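## Task

Push every drive blank that protrudes from the rack's front fully home so that it latches on its own, but leave any blank carrying a blue sticker untouched. The rack is loose on the table. It must not tilt beyond a slight amount and must finish at its starting position. A blank counts only if it stays latched without the robot holding it.

## Robot and tools

Robot: two simulated arms, left_arm and right_arm, each ending in a two-finger gripper. A gripper's fingers extend along its own +z axis and close along its own y axis. The reported end_effector_position sits between the finger pads, roughly 1 cm short of the tips. Joint ranges (rad, base to gripper): waist -2.880..2.880, shoulder 0.000..3.142, elbow 0.000..3.019, wrist pitch -1.693..1.571, wrist yaw -1.571..1.571, wrist roll -2.094..2.094. An elbow never quite straightens fully.

Scene frame: origin on the tabletop midway between the arms; +z up, +x outward across the table, left_arm on the +y side. The arm names do not correspond to image sides. Printed hand positions can be wrong, more so when an arm reaches far.

Row layout (shared by execute_actions rows and move target): 14 numbers, each in [-1, 1], always all 14 even if one arm is idle. First 7 for left_arm: dx, dy, dz, rx, ry, rz, opening; then the same 7 for right_arm. dx..rz are an offset, not a pose: they describe the target relative to the gripper pose printed in the most recent result that shows it (before any result in the scene shows it, and for second or later calls within one reply, relative to where the robot stands when the call starts). Offsets use the gripper's own axes. Scale: 1.0 equals 0.6 m for dx, dy, dz and 180 degrees for rotation; rx, ry, rz form a single rotation vector. Opening is absolute, not an offset: +1 fully open (0.094 m), -1 closed.

execute_actions: argument actions is a list holding zero or one item. An empty list just reports state. An item with rows (1 to 15 rows) and optional steps (1 to 15, default 15) runs that many control steps of 1/30 s; each row covers one step and the final row repeats to fill out the count. Every row is measured from the same base pose, not from the row before it. An item with only steps (up to 300) is a wait that ends that many steps after the previous result, your reply time included. Optional pictures (boolean) turns images on or off; they come by default.

move: target is one 14-number row as above, offsets from the same base. speed is the top path speed in m/s, 0.002 to 0.5 (default 0.25); rotation is capped at twice that value in rad/s. Each gripper follows a straight line toward its target, both arms finishing together, lasting 0.5 to 10 s (cut off at 10 s if longer). Turns take the shorter way. Paths ignore obstacles and the other arm. Grippers lag, drift, and can exceed the speed, especially with a nearly straight arm. Opening is sent at the start. The move ends when paths are complete and everything is still, or 5 s after path end. Its result adds a move: line with the outcome (done, off_target, moving, held, fault) and any limits: paced means the sent pose got clipped; held means a check blocked steps, after which the arm may suddenly go faster. Each gripper's remaining distance to its target is given. No per-step list.

wait: seconds from 0 to 10; the scene runs with no new commands.

zoom_image: camera (cam_high, cam_low, cam_left_wrist, cam_right_wrist) and region [x0, y0, x1, y1] in image pixels, top-left origin, at most 504 by 504. Image sizes: cam_high and cam_low 504x504, wrist cameras 616x616 fisheye.

finished_scene: scene is the current scene's number. Replying without any tool call ends everything.

Control behaviour: each step, the commanded pose is clipped to within 70 mm and 16 degrees of the measured pose; inverse kinematics favors position over orientation. After an action, an arm continues only to its last clipped pose, so check the result and command the remainder. Arms tend to settle a centimetre or more low. Zero offsets are not a pause: they pull the arm back to the base pose, and repeated zeros can let it sink. To keep an arm still, send the correction back to its desired pose in the first call of a reply and zeros afterwards, aiming higher if it still sags. The simulation keeps running while you think and write.

Result lines: the state line lists per arm end_effector_position (m) and end_effector_quat_wxyz. pose unreachable means the clearance check altered or blocked that arm's command; HELD flags steps where commands were withheld. Hand target shows the pose each arm is currently driven toward. grip_measured is finger opening on the command scale (last entry in Joint positions is metres); each gripper may read up to about 1 mm off. To hold something, command about 0.03 below grip_measured. Pad force tops out near 50 to 62 N. FAULT lines report an arm stop. MOTOR HOT appears from 85 °C; at 100 °C an OVER-TEMPERATURE FAULT drops that arm until it cools.

Avoid: tilting or sliding the rack, touching blanks with the excluded sticker color, knocking anything off the table, arms striking or pressing each other, fast impacts and overly hard shoves. Approach slowly, press just enough to latch, then back off and confirm the blank stays in.

Each tool is called after "Emit:" as name([rows], argument=value, ...), one row to a line, values as JSON.

## Session

Emit:
execute_actions(actions=[])

Scene clock: 0.00 s of 5100.00 s.
left_arm: end_effector_position=(+0.0012, -0.1945, +0.3420) grip_measured=+1.000 end_effector_quat_wxyz=(+0.141, +0.897, -0.233, +0.349) | right_arm: end_effector_position=(+0.6826, -0.4613, +0.1399) grip_measured=+1.000 end_effector_quat_wxyz=(+0.685, -0.369, +0.537, -0.326)
Joint positions: left_arm=[-1.721  1.461  1.51  -1.215 -0.678  2.04   0.094] | right_arm=[-0.457  2.1    1.098  1.172 -0.468 -0.968  0.094]
Joint velocities: left_arm=[ 0.005 -0.005  0.002 -0.002 -0.066  0.037  0.   ] | right_arm=[-0.015 -0.005 -0.007  0.002  0.007 -0.037  0.   ]
Hand target (left_arm): +0.000, -0.199, +0.354; +0.154, +0.895, -0.228, +0.350
Hand target (right_arm): +0.687, -0.463, +0.157; +0.693, -0.367, +0.523, -0.335

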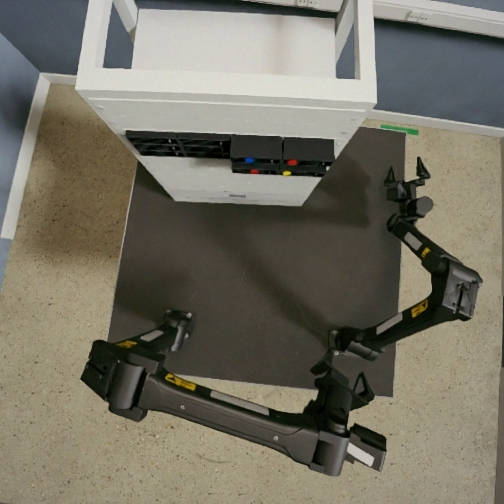

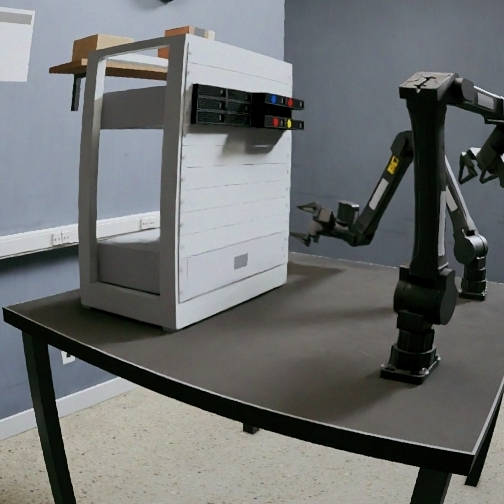

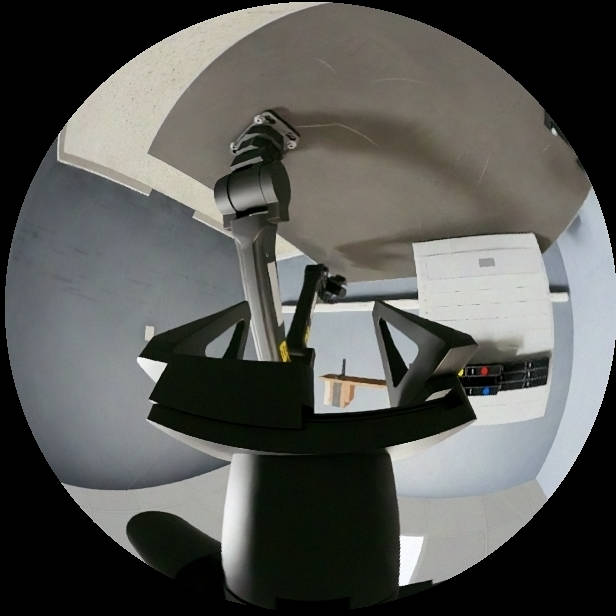

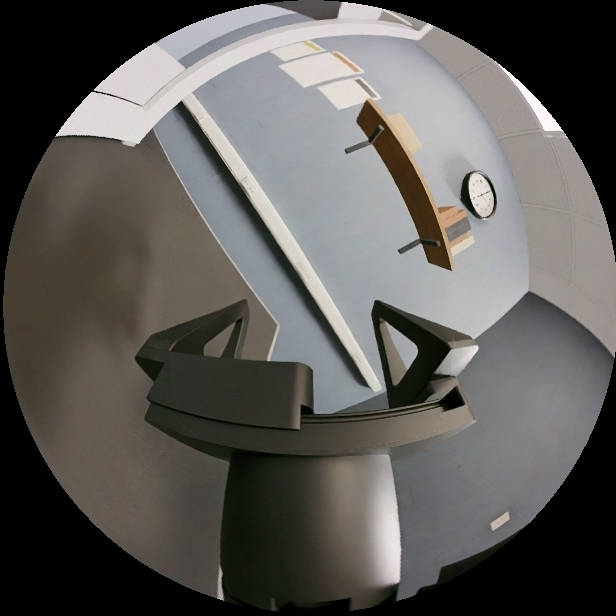

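Emit:
zoom_image(camera="cam_high", region=[100, 100, 360, 220])

Emit:
zoom_image(camera="cam_low", region=[160, 50, 340, 170])

Region (100, 100, 360, 220) of cam_high's 504x504 image, scaled by 1.938, with more detail than that image has; it fills the top 233 rows of this view, and the rest is white.

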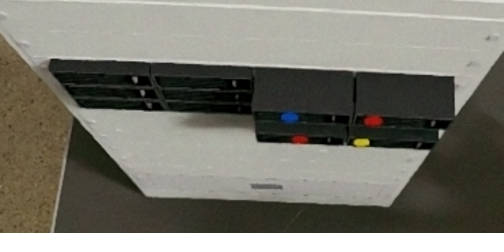

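Region (160, 50, 340, 170) of cam_low's 504x504 image, scaled by 2.800, with more detail than that image has.

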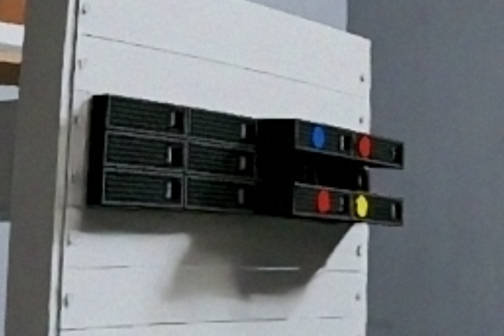

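Emit:
move(target=[0.164,-0.684,0.073,0.23,0.03,-0.24,-1,0,0,0,0,0,0,-1])

Scene clock: 40.63 s of 5100.00 s.
left_arm: end_effector_position=(+0.3015, +0.1086, +0.3412) grip_measured=-0.992 end_effector_quat_wxyz=(-0.058, +0.891, +0.253, +0.372) | right_arm: end_effector_position=(+0.6826, -0.4613, +0.1399) grip_measured=-0.989 end_effector_quat_wxyz=(+0.685, -0.369, +0.537, -0.326)
Joint positions: left_arm=[-0.888  1.183  1.262 -1.442 -0.75   1.749  0.   ] | right_arm=[-0.457  2.1    1.098  1.172 -0.468 -0.968  0.001]
Joint velocities: left_arm=[-0.005 -0.005 -0.002 -0.002  0.007  0.007 -0.   ] | right_arm=[-0.015 -0.005 -0.007 -0.007 -0.051 -0.022 -0.   ]
Hand target (left_arm): +0.300, +0.107, +0.347; -0.047, +0.891, +0.251, +0.375
Hand target (right_arm): +0.683, -0.461, +0.140; +0.685, -0.369, +0.537, -0.326
Off the commanded pose (left_arm): 0.003 m, 1 deg.
Off the commanded pose (right_arm): 0.000 m, 0 deg.
After step 90, 35.13 s passed at rest.
move: done

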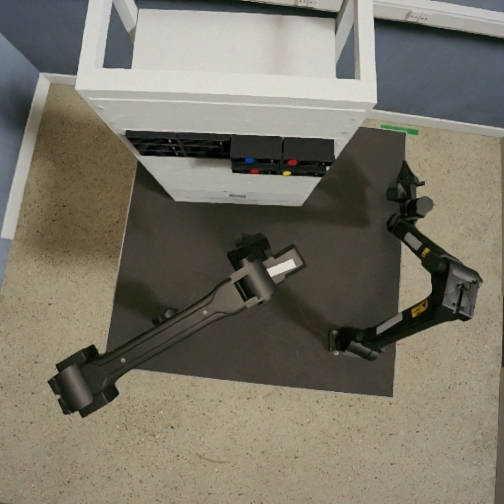

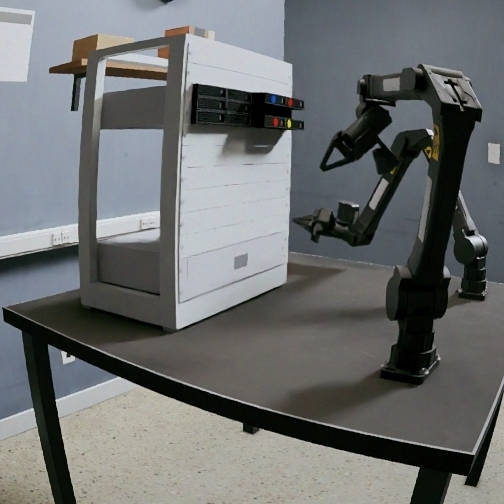

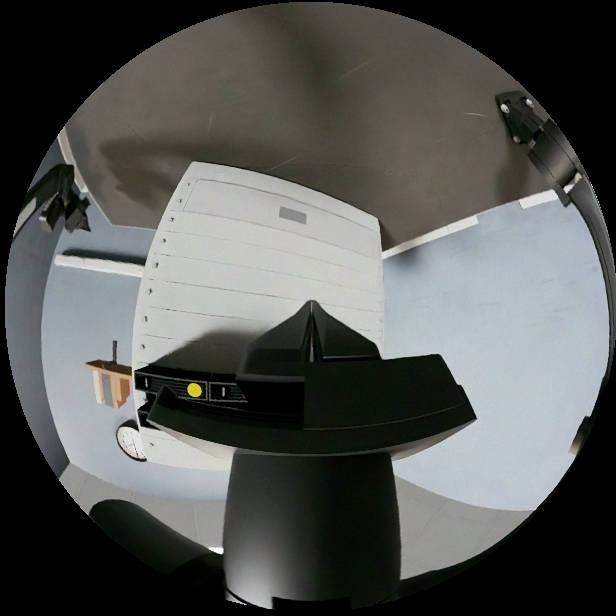

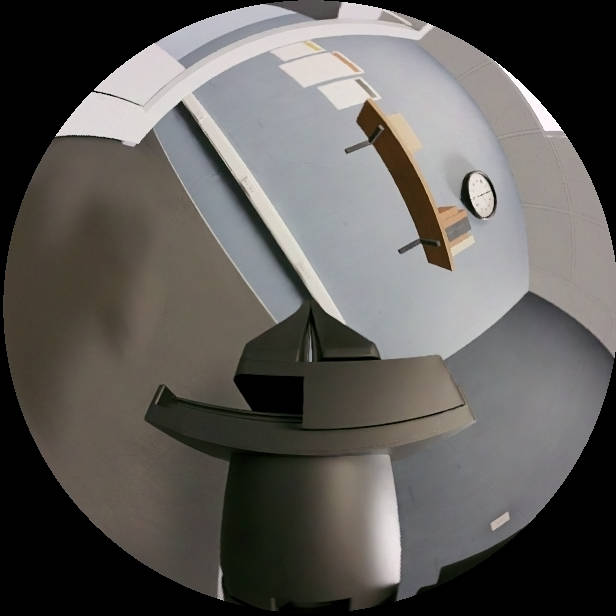

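Emit:
move(target=[0.277,-0.453,0.095,0.2,0.025,-0.21,-1,-0.905,-0.35,-0.435,0.021,0.069,0.328,-1], speed=0.2)

Scene clock: 56.17 s of 5100.00 s.
left_arm: end_effector_position=(+0.2920, +0.4274, +0.3795) grip_measured=-0.992 end_effector_quat_wxyz=(-0.225, +0.689, +0.619, +0.303) | right_arm: end_effector_position=(+0.3085, -0.1580, +0.5310) grip_measured=-0.989 end_effector_quat_wxyz=(+0.694, -0.005, +0.719, -0.010)
Joint positions: left_arm=[-0.029  1.062  1.277 -1.652 -0.765  1.67   0.   ] | right_arm=[ 0.695  0.704  1.006 -0.355  0.843  0.018  0.001]
Joint velocities: left_arm=[-0.005  0.005 -0.012  0.007  0.007  0.037 -0.001] | right_arm=[-0.015 -0.015  0.007  0.007  0.022  0.007 -0.   ]
Hand target (left_arm): +0.300, +0.428, +0.397; -0.211, +0.685, +0.622, +0.315
Hand target (right_arm): +0.304, -0.160, +0.561; +0.706, +0.011, +0.708, +0.010
Off the commanded pose (left_arm): 0.017 m, 2 deg.
Off the commanded pose (right_arm): 0.020 m, 3 deg.
After step 90, 8.67 s passed at rest.
move: off_target (left_arm, right_arm)

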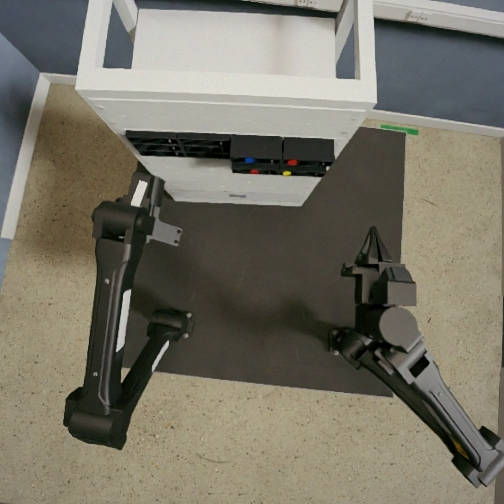

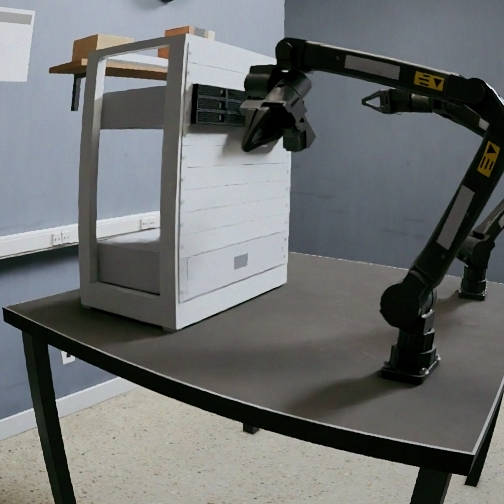

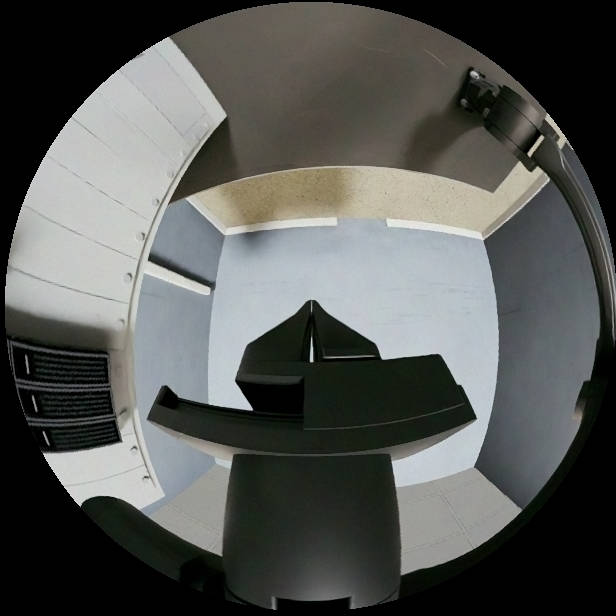

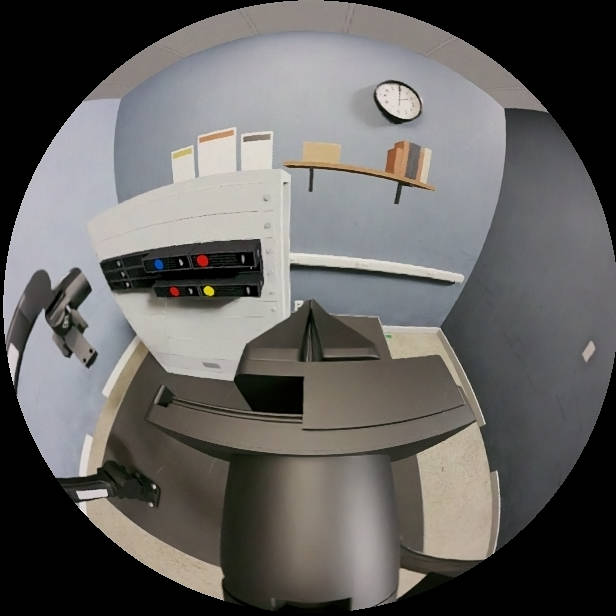

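Emit:
move(target=[0,0,0,0,0,0,-1,0.02,0.2,0.03,0,0,0,-1], speed=0.15)

Scene clock: 75.37 s of 5100.00 s.
left_arm: end_effector_position=(+0.2920, +0.4274, +0.3795) grip_measured=-0.992 end_effector_quat_wxyz=(-0.225, +0.689, +0.619, +0.303) | right_arm: end_effector_position=(+0.3272, -0.0412, +0.4667) grip_measured=-0.989 end_effector_quat_wxyz=(+0.674, -0.036, +0.737, -0.046)
Joint positions: left_arm=[-0.029  1.062  1.277 -1.652 -0.765  1.67   0.   ] | right_arm=[ 0.898  0.985  1.014 -0.207  1.053  0.038  0.001]
Joint velocities: left_arm=[-0.005 -0.005  0.002 -0.012  0.007 -0.007 -0.   ] | right_arm=[ 0.005 -0.005 -0.002 -0.002 -0.022 -0.037 -0.001]
Hand target (left_arm): +0.292, +0.427, +0.379; -0.225, +0.689, +0.619, +0.303
Hand target (right_arm): +0.323, -0.040, +0.510; +0.693, -0.004, +0.721, -0.008
Off the commanded pose (left_arm): 0.000 m, 0 deg.
Off the commanded pose (right_arm): 0.049 m, 6 deg.
After step 90, 14.80 s passed at rest.
move: off_target (right_arm)

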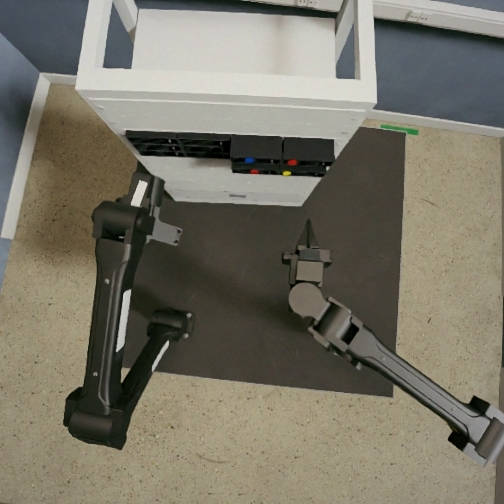

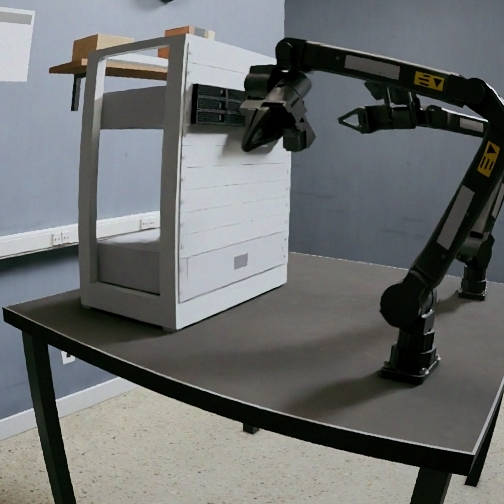

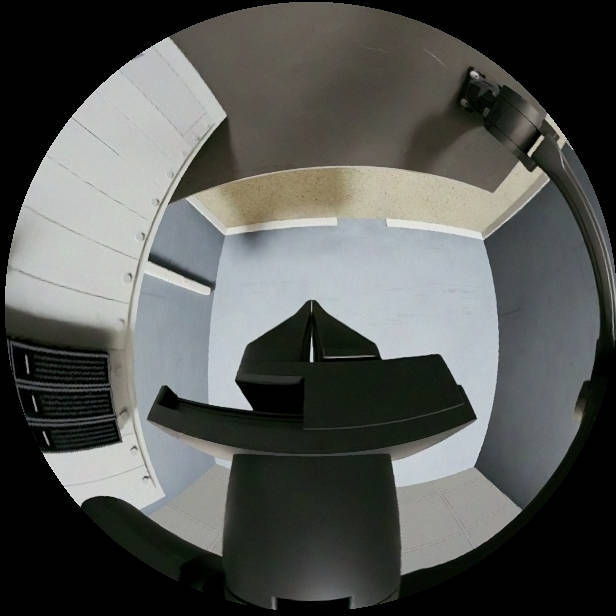

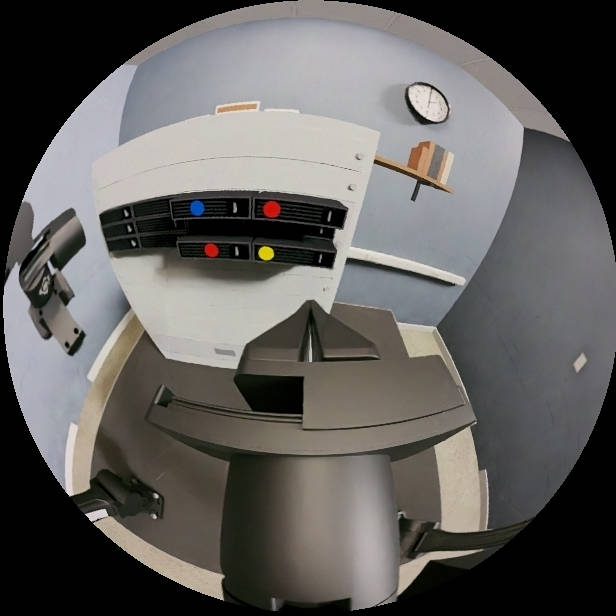

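Emit:
move(target=[0,0,0,0,0,0,-1,-0.17,0.03,0.02,-0.02,-0.04,0.02,-1], speed=0.15)

Scene clock: 85.27 s of 5100.00 s.
left_arm: end_effector_position=(+0.2920, +0.4274, +0.3795) grip_measured=-0.992 end_effector_quat_wxyz=(-0.225, +0.689, +0.619, +0.303) | right_arm: end_effector_position=(+0.3432, -0.0063, +0.5267) grip_measured=-0.989 end_effector_quat_wxyz=(+0.703, -0.057, +0.709, -0.010)
Joint positions: left_arm=[-0.029  1.062  1.277 -1.652 -0.765  1.67   0.   ] | right_arm=[ 0.889  1.057  1.154 -0.119  0.964 -0.077  0.001]
Joint velocities: left_arm=[-0.005 -0.005 -0.007  0.002 -0.051 -0.022 -0.001] | right_arm=[-0.005 -0.005  0.002 -0.012 -0.022  0.007 -0.   ]
Hand target (left_arm): +0.292, +0.427, +0.379; -0.225, +0.689, +0.619, +0.303
Hand target (right_arm): +0.347, -0.012, +0.562; +0.718, -0.036, +0.696, +0.001
Off the commanded pose (left_arm): 0.000 m, 0 deg.
Off the commanded pose (right_arm): 0.039 m, 4 deg.
After step 90, 5.60 s passed at rest.
move: off_target (right_arm)

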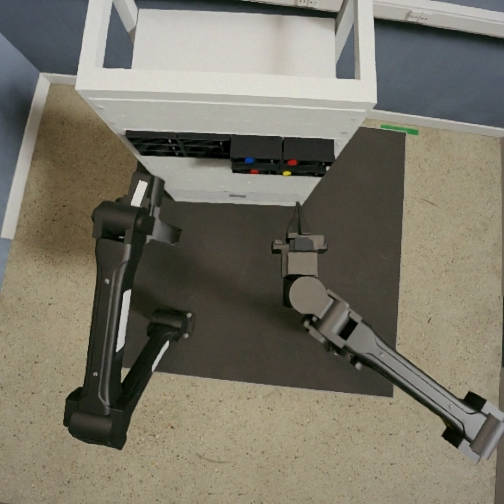

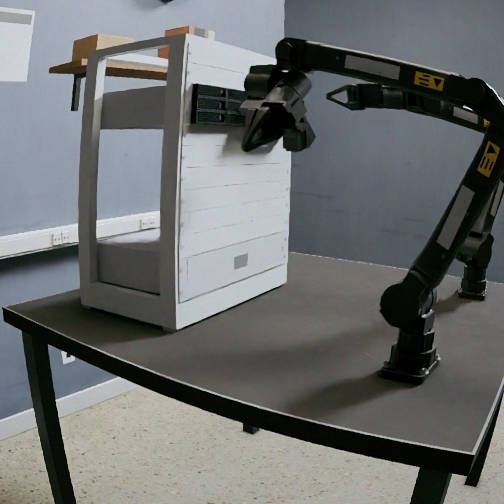

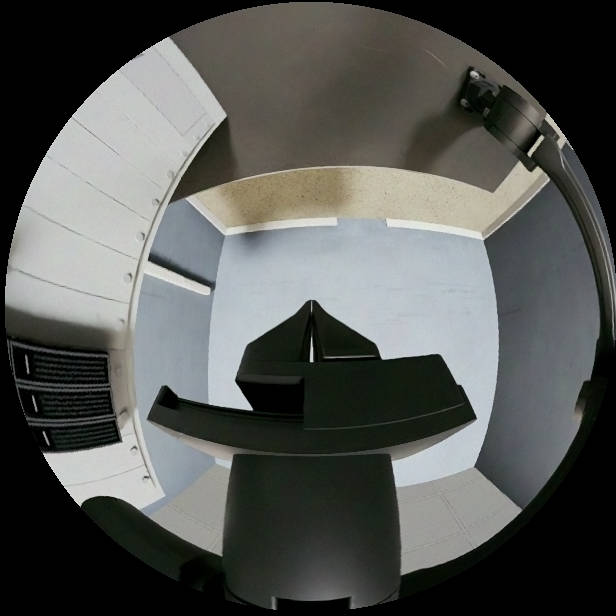

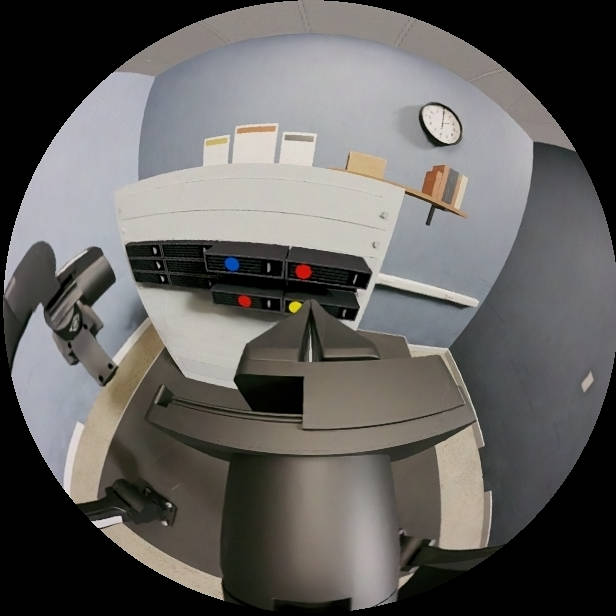

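Emit:
move(target=[0,0,0,0,0,0,-1,-0.04,0,0.12,0,0,0,-1], speed=0.1)

Emit:
zoom_image(camera="cam_low", region=[200, 50, 400, 170])

Scene clock: 92.03 s of 5100.00 s.
left_arm: end_effector_position=(+0.2920, +0.4274, +0.3795) grip_measured=-0.992 end_effector_quat_wxyz=(-0.225, +0.689, +0.619, +0.303) | right_arm: end_effector_position=(+0.4091, +0.0046, +0.5134) grip_measured=-0.989 end_effector_quat_wxyz=(+0.691, -0.073, +0.719, -0.018)
Joint positions: left_arm=[-0.029  1.062  1.277 -1.652 -0.765  1.67   0.   ] | right_arm=[ 0.757  1.177  1.229 -0.119  0.822 -0.078  0.001]
Joint velocities: left_arm=[ 0.005 -0.005 -0.012  0.007 -0.051 -0.037  0.   ] | right_arm=[-0.005 -0.015 -0.002  0.012 -0.022 -0.007 -0.001]
Hand target (left_arm): +0.292, +0.427, +0.379; -0.225, +0.689, +0.619, +0.303
Hand target (right_arm): +0.413, +0.001, +0.548; +0.704, -0.058, +0.708, -0.011
Off the commanded pose (left_arm): 0.000 m, 0 deg.
Off the commanded pose (right_arm): 0.037 m, 3 deg.
After step 90, 2.67 s passed at rest.
move: off_target (right_arm)

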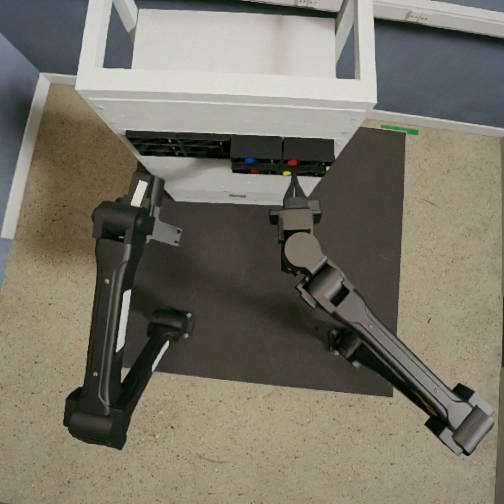

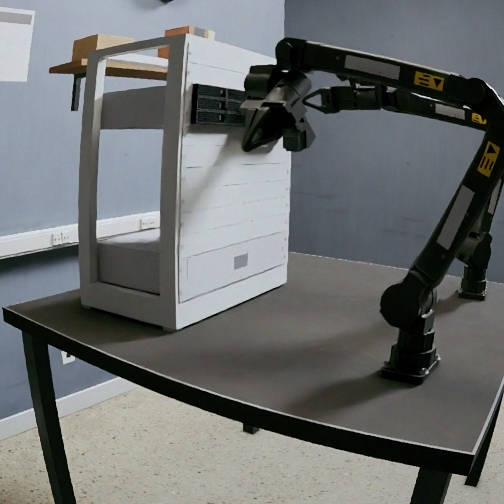

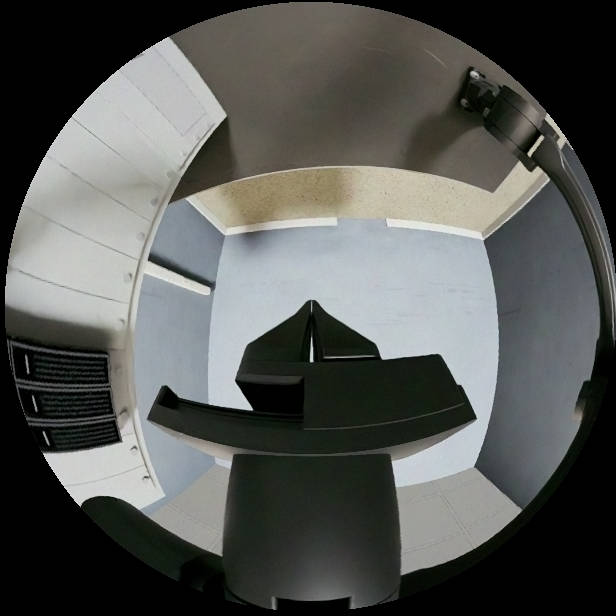

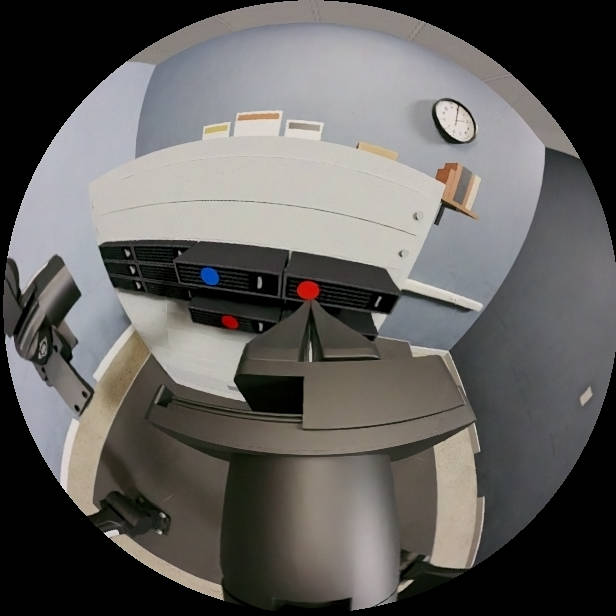

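Region (200, 50, 400, 170) of cam_low's 504x504 image, scaled by 2.520, with more detail than that image has; it fills the top 302 rows of this view, and the rest is white.

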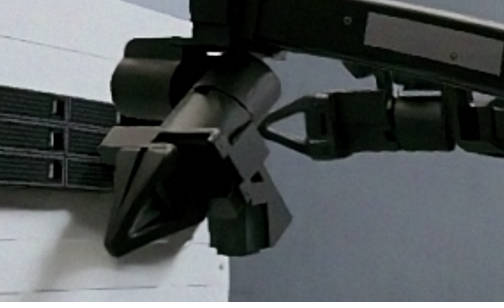

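Emit:
move(target=[0,-0.1,-0.2,0,0,0,-1,-0.05,0.01,0.03,0,-0.02,0,-1], speed=0.1)

Emit:
zoom_image(camera="cam_low", region=[200, 50, 400, 170])

Scene clock: 99.67 s of 5100.00 s.
left_arm: end_effector_position=(+0.2199, +0.3531, +0.4450) grip_measured=-0.992 end_effector_quat_wxyz=(-0.044, +0.746, +0.537, +0.393) | right_arm: end_effector_position=(+0.4195, +0.0196, +0.5039) grip_measured=-0.989 end_effector_quat_wxyz=(+0.694, -0.093, +0.714, -0.024)
Joint positions: left_arm=[-0.361  0.747  1.277 -1.677 -0.716  1.66   0.   ] | right_arm=[ 0.754  1.217  1.229 -0.064  0.8   -0.128  0.001]
Joint velocities: left_arm=[-0.005 -0.005  0.002  0.017 -0.007  0.007  0.   ] | right_arm=[ 0.005 -0.005 -0.007  0.002  0.022 -0.066 -0.   ]
Hand target (left_arm): +0.216, +0.353, +0.461; -0.029, +0.742, +0.538, +0.399
Hand target (right_arm): +0.425, +0.015, +0.540; +0.713, -0.073, +0.697, -0.015
Off the commanded pose (left_arm): 0.017 m, 26 deg; orientation clipped at the last step of the last action.
Off the commanded pose (right_arm): 0.039 m, 4 deg.
joint sent to its limit (left arm) — the command would take joint 4 (wrist pitch) past its lower limit, so that joint was sent only as far as its limit.
After step 90, 2.93 s passed at rest.
move: off_target (left_arm, right_arm); limits=paced

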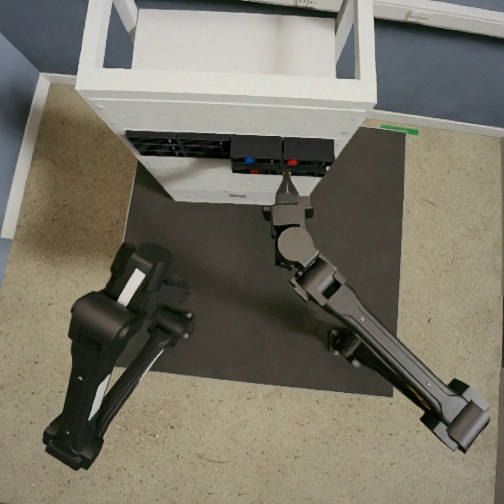

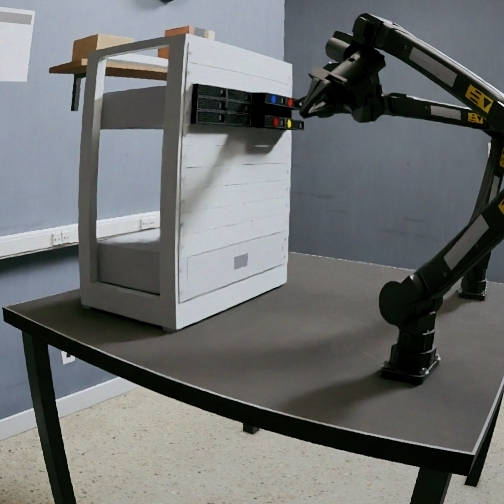

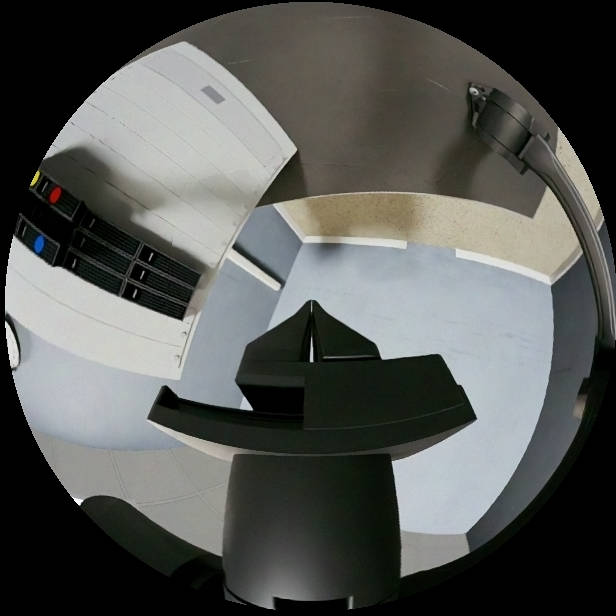

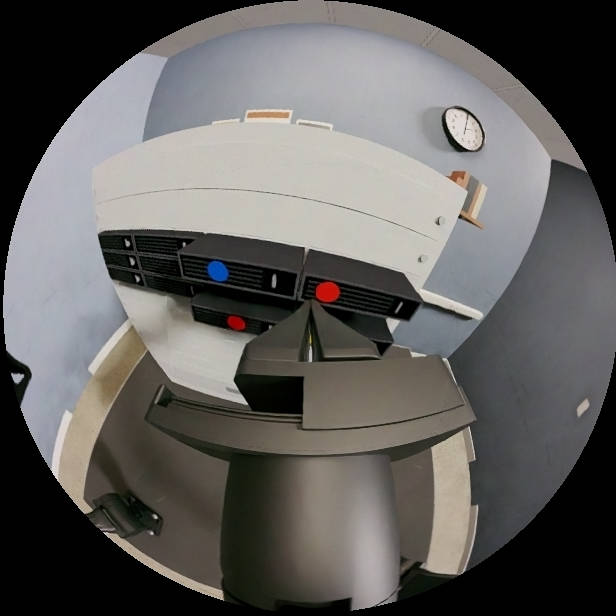

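Region (200, 50, 400, 170) of cam_low's 504x504 image, scaled by 2.520, with more detail than that image has; it fills the top 302 rows of this view, and the rest is white.

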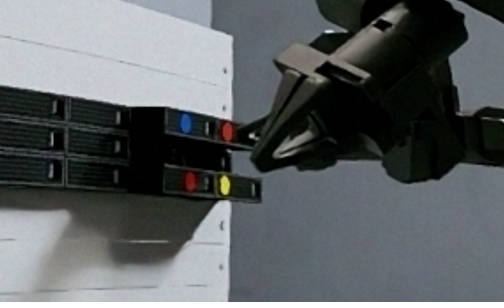

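Emit:
move(target=[-0.21,-0.12,0.23,0,0,0,-1,-0.085,-0.025,0,0.031,-0.02,0.053,-1], speed=0.1)

Emit:
zoom_image(camera="cam_low", region=[200, 50, 400, 170])

Scene clock: 111.27 s of 5100.00 s.
left_arm: end_effector_position=(+0.2186, +0.3547, +0.2418) grip_measured=-0.992 end_effector_quat_wxyz=(-0.053, +0.750, +0.534, +0.387) | right_arm: end_effector_position=(+0.4230, +0.0058, +0.5166) grip_measured=-0.989 end_effector_quat_wxyz=(+0.701, -0.025, +0.712, -0.028)
Joint positions: left_arm=[-0.354  0.577  0.669 -1.256 -0.713  1.67   0.   ] | right_arm=[ 0.754  1.228  1.258 -0.056  0.901 -0.054  0.001]
Joint velocities: left_arm=[-0.024 -0.005 -0.002 -0.002  0.051  0.051 -0.   ] | right_arm=[ 0.015 -0.005  0.002 -0.012 -0.022  0.022  0.   ]
Hand target (left_arm): +0.220, +0.356, +0.245; -0.044, +0.746, +0.537, +0.393
Hand target (right_arm): +0.420, +0.012, +0.555; +0.719, -0.000, +0.695, +0.003
Off the commanded pose (left_arm): 0.003 m, 1 deg.
Off the commanded pose (right_arm): 0.041 m, 5 deg.
After step 90, 6.27 s passed at rest.
move: off_target (right_arm)

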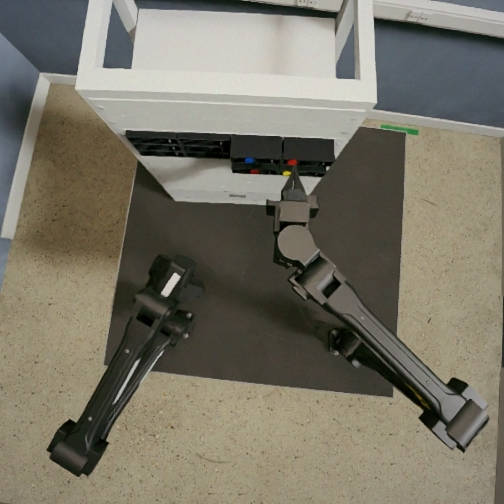

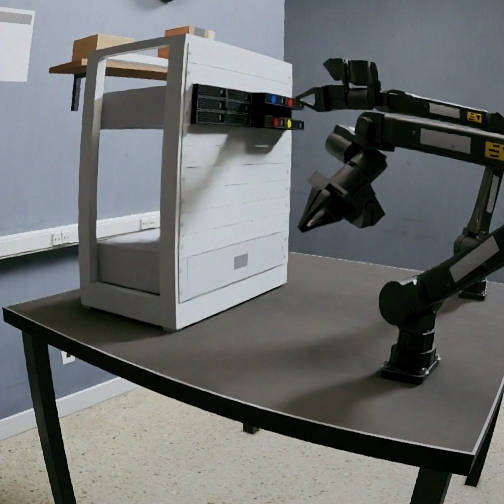

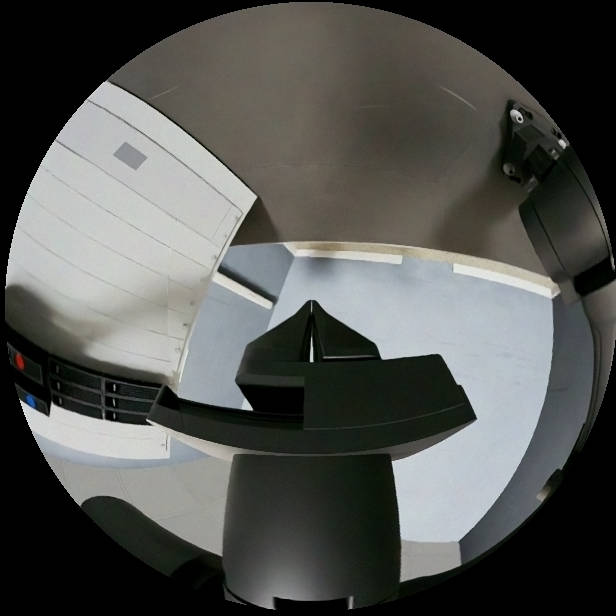

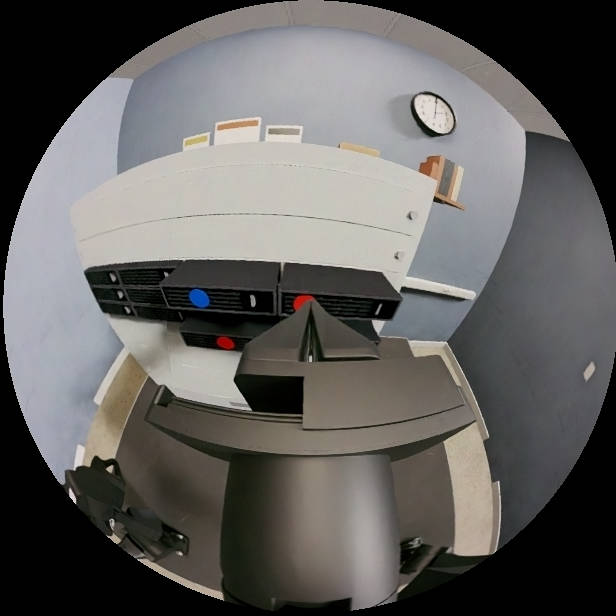

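Region (200, 50, 400, 170) of cam_low's 504x504 image, scaled by 2.520, with more detail than that image has; it fills the top 302 rows of this view, and the rest is white.

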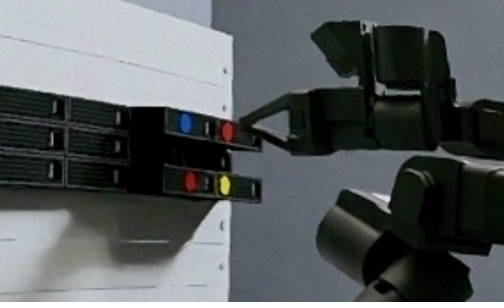

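Emit:
move(target=[0,0,0,0,0,0,-1,-0.05,0,0.06,0,-0.02,0,-1], speed=0.03)

Emit:
zoom_image(camera="cam_low", region=[200, 50, 400, 170])

Scene clock: 117.30 s of 5100.00 s.
left_arm: end_effector_position=(+0.2186, +0.3547, +0.2419) grip_measured=-0.992 end_effector_quat_wxyz=(-0.052, +0.750, +0.534, +0.387) | right_arm: end_effector_position=(+0.4407, +0.0117, +0.5081) grip_measured=-0.989 end_effector_quat_wxyz=(+0.703, -0.049, +0.708, -0.036)
Joint positions: left_arm=[-0.354  0.576  0.669 -1.256 -0.713  1.67   0.   ] | right_arm=[ 0.725  1.261  1.258 -0.009  0.848 -0.111  0.001]
Joint velocities: left_arm=[ 0.005 -0.005  0.022 -0.012  0.022  0.066 -0.001] | right_arm=[-0.015 -0.005 -0.007 -0.007 -0.081  0.022 -0.001]
Hand target (left_arm): +0.219, +0.355, +0.242; -0.052, +0.750, +0.534, +0.387
Hand target (right_arm): +0.456, +0.006, +0.544; +0.723, -0.026, +0.690, -0.028
Off the commanded pose (left_arm): 0.000 m, 0 deg.
Off the commanded pose (right_arm): 0.042 m, 4 deg.
After step 90, 1.23 s passed at rest.
move: off_target (right_arm)

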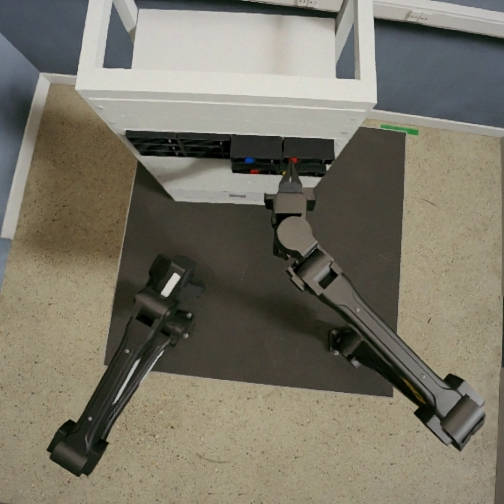

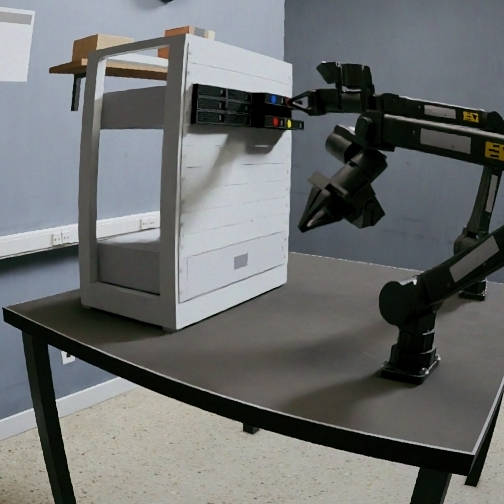

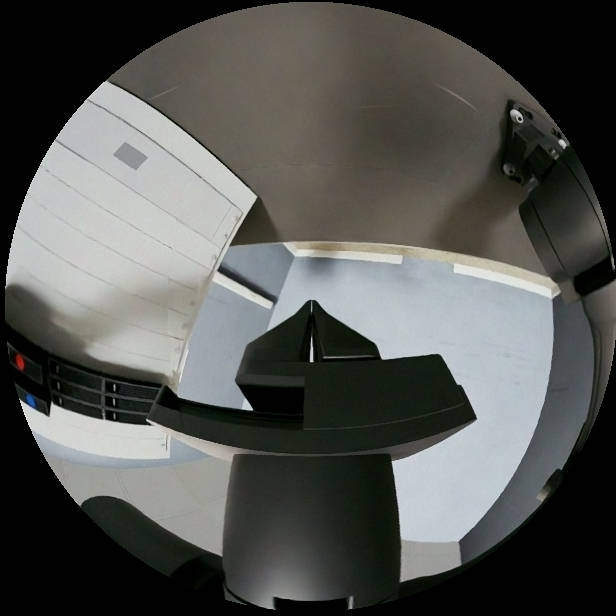

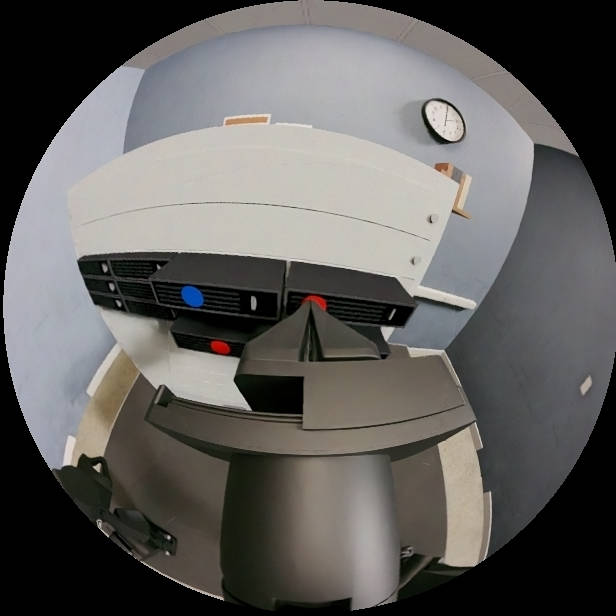

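Region (200, 50, 400, 170) of cam_low's 504x504 image, scaled by 2.520, with more detail than that image has; it fills the top 302 rows of this view, and the rest is white.

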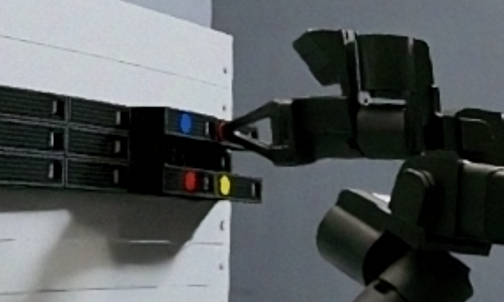

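Emit:
move(target=[0,0,0,0,0,0,-1,-0.065,-0.01,0.1,0.015,-0.02,0.02,-1], speed=0.03)

Emit:
zoom_image(camera="cam_low", region=[200, 50, 400, 170])

Scene clock: 122.73 s of 5100.00 s.
left_arm: end_effector_position=(+0.2186, +0.3547, +0.2419) grip_measured=-0.992 end_effector_quat_wxyz=(-0.052, +0.750, +0.534, +0.387) | right_arm: end_effector_position=(+0.4715, +0.0137, +0.5080) grip_measured=-0.989 end_effector_quat_wxyz=(+0.707, -0.038, +0.705, -0.039)
Joint positions: left_arm=[-0.354  0.576  0.669 -1.256 -0.713  1.67   0.   ] | right_arm=[ 0.68   1.325  1.306  0.025  0.822 -0.113  0.001]
Joint velocities: left_arm=[-0.005 -0.024 -0.007 -0.007  0.007 -0.022 -0.   ] | right_arm=[ 0.005  0.005 -0.007 -0.012  0.037 -0.066 -0.   ]
Hand target (left_arm): +0.219, +0.355, +0.242; -0.052, +0.750, +0.534, +0.387
Hand target (right_arm): +0.496, +0.009, +0.544; +0.728, -0.012, +0.685, -0.030
Off the commanded pose (left_arm): 0.000 m, 0 deg.
Off the commanded pose (right_arm): 0.049 m, 4 deg.
move: off_target (right_arm)

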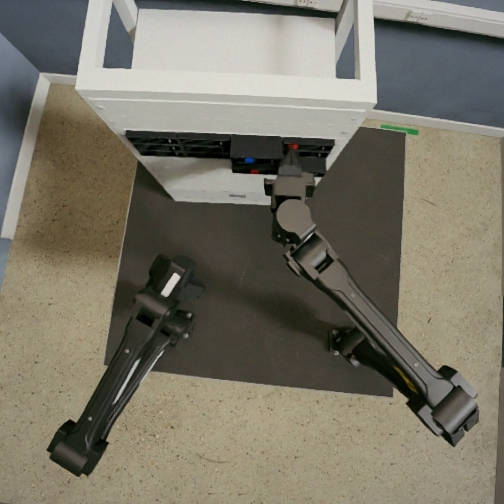

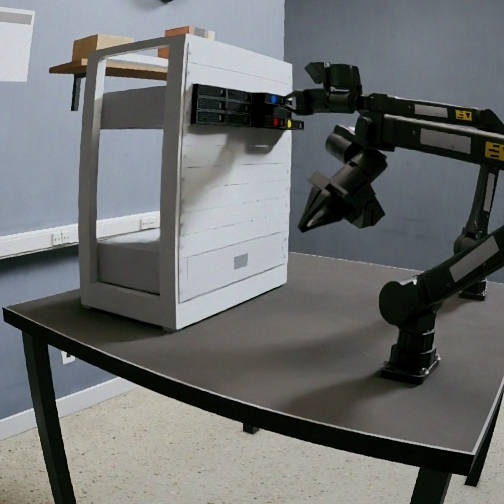

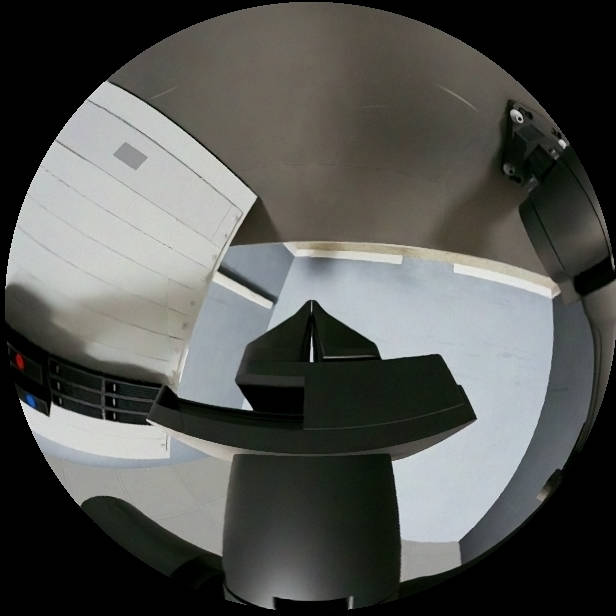

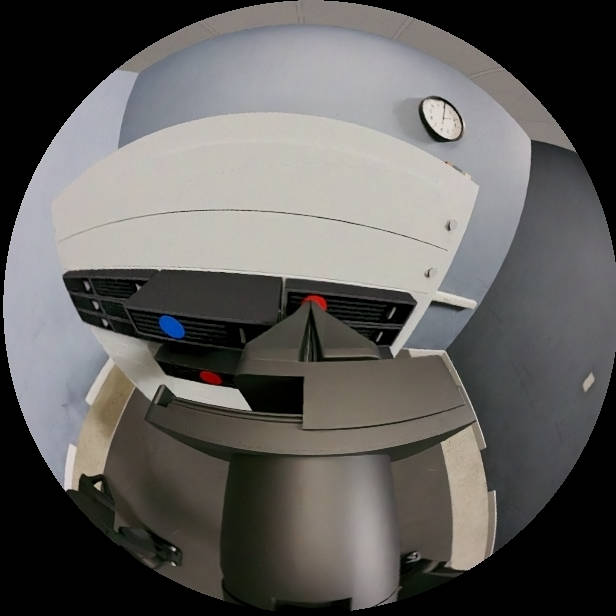

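Region (200, 50, 400, 170) of cam_low's 504x504 image, scaled by 2.520, with more detail than that image has; it fills the top 302 rows of this view, and the rest is white.

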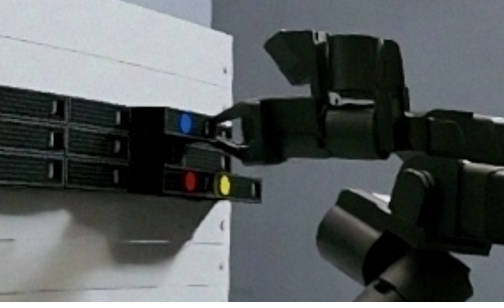

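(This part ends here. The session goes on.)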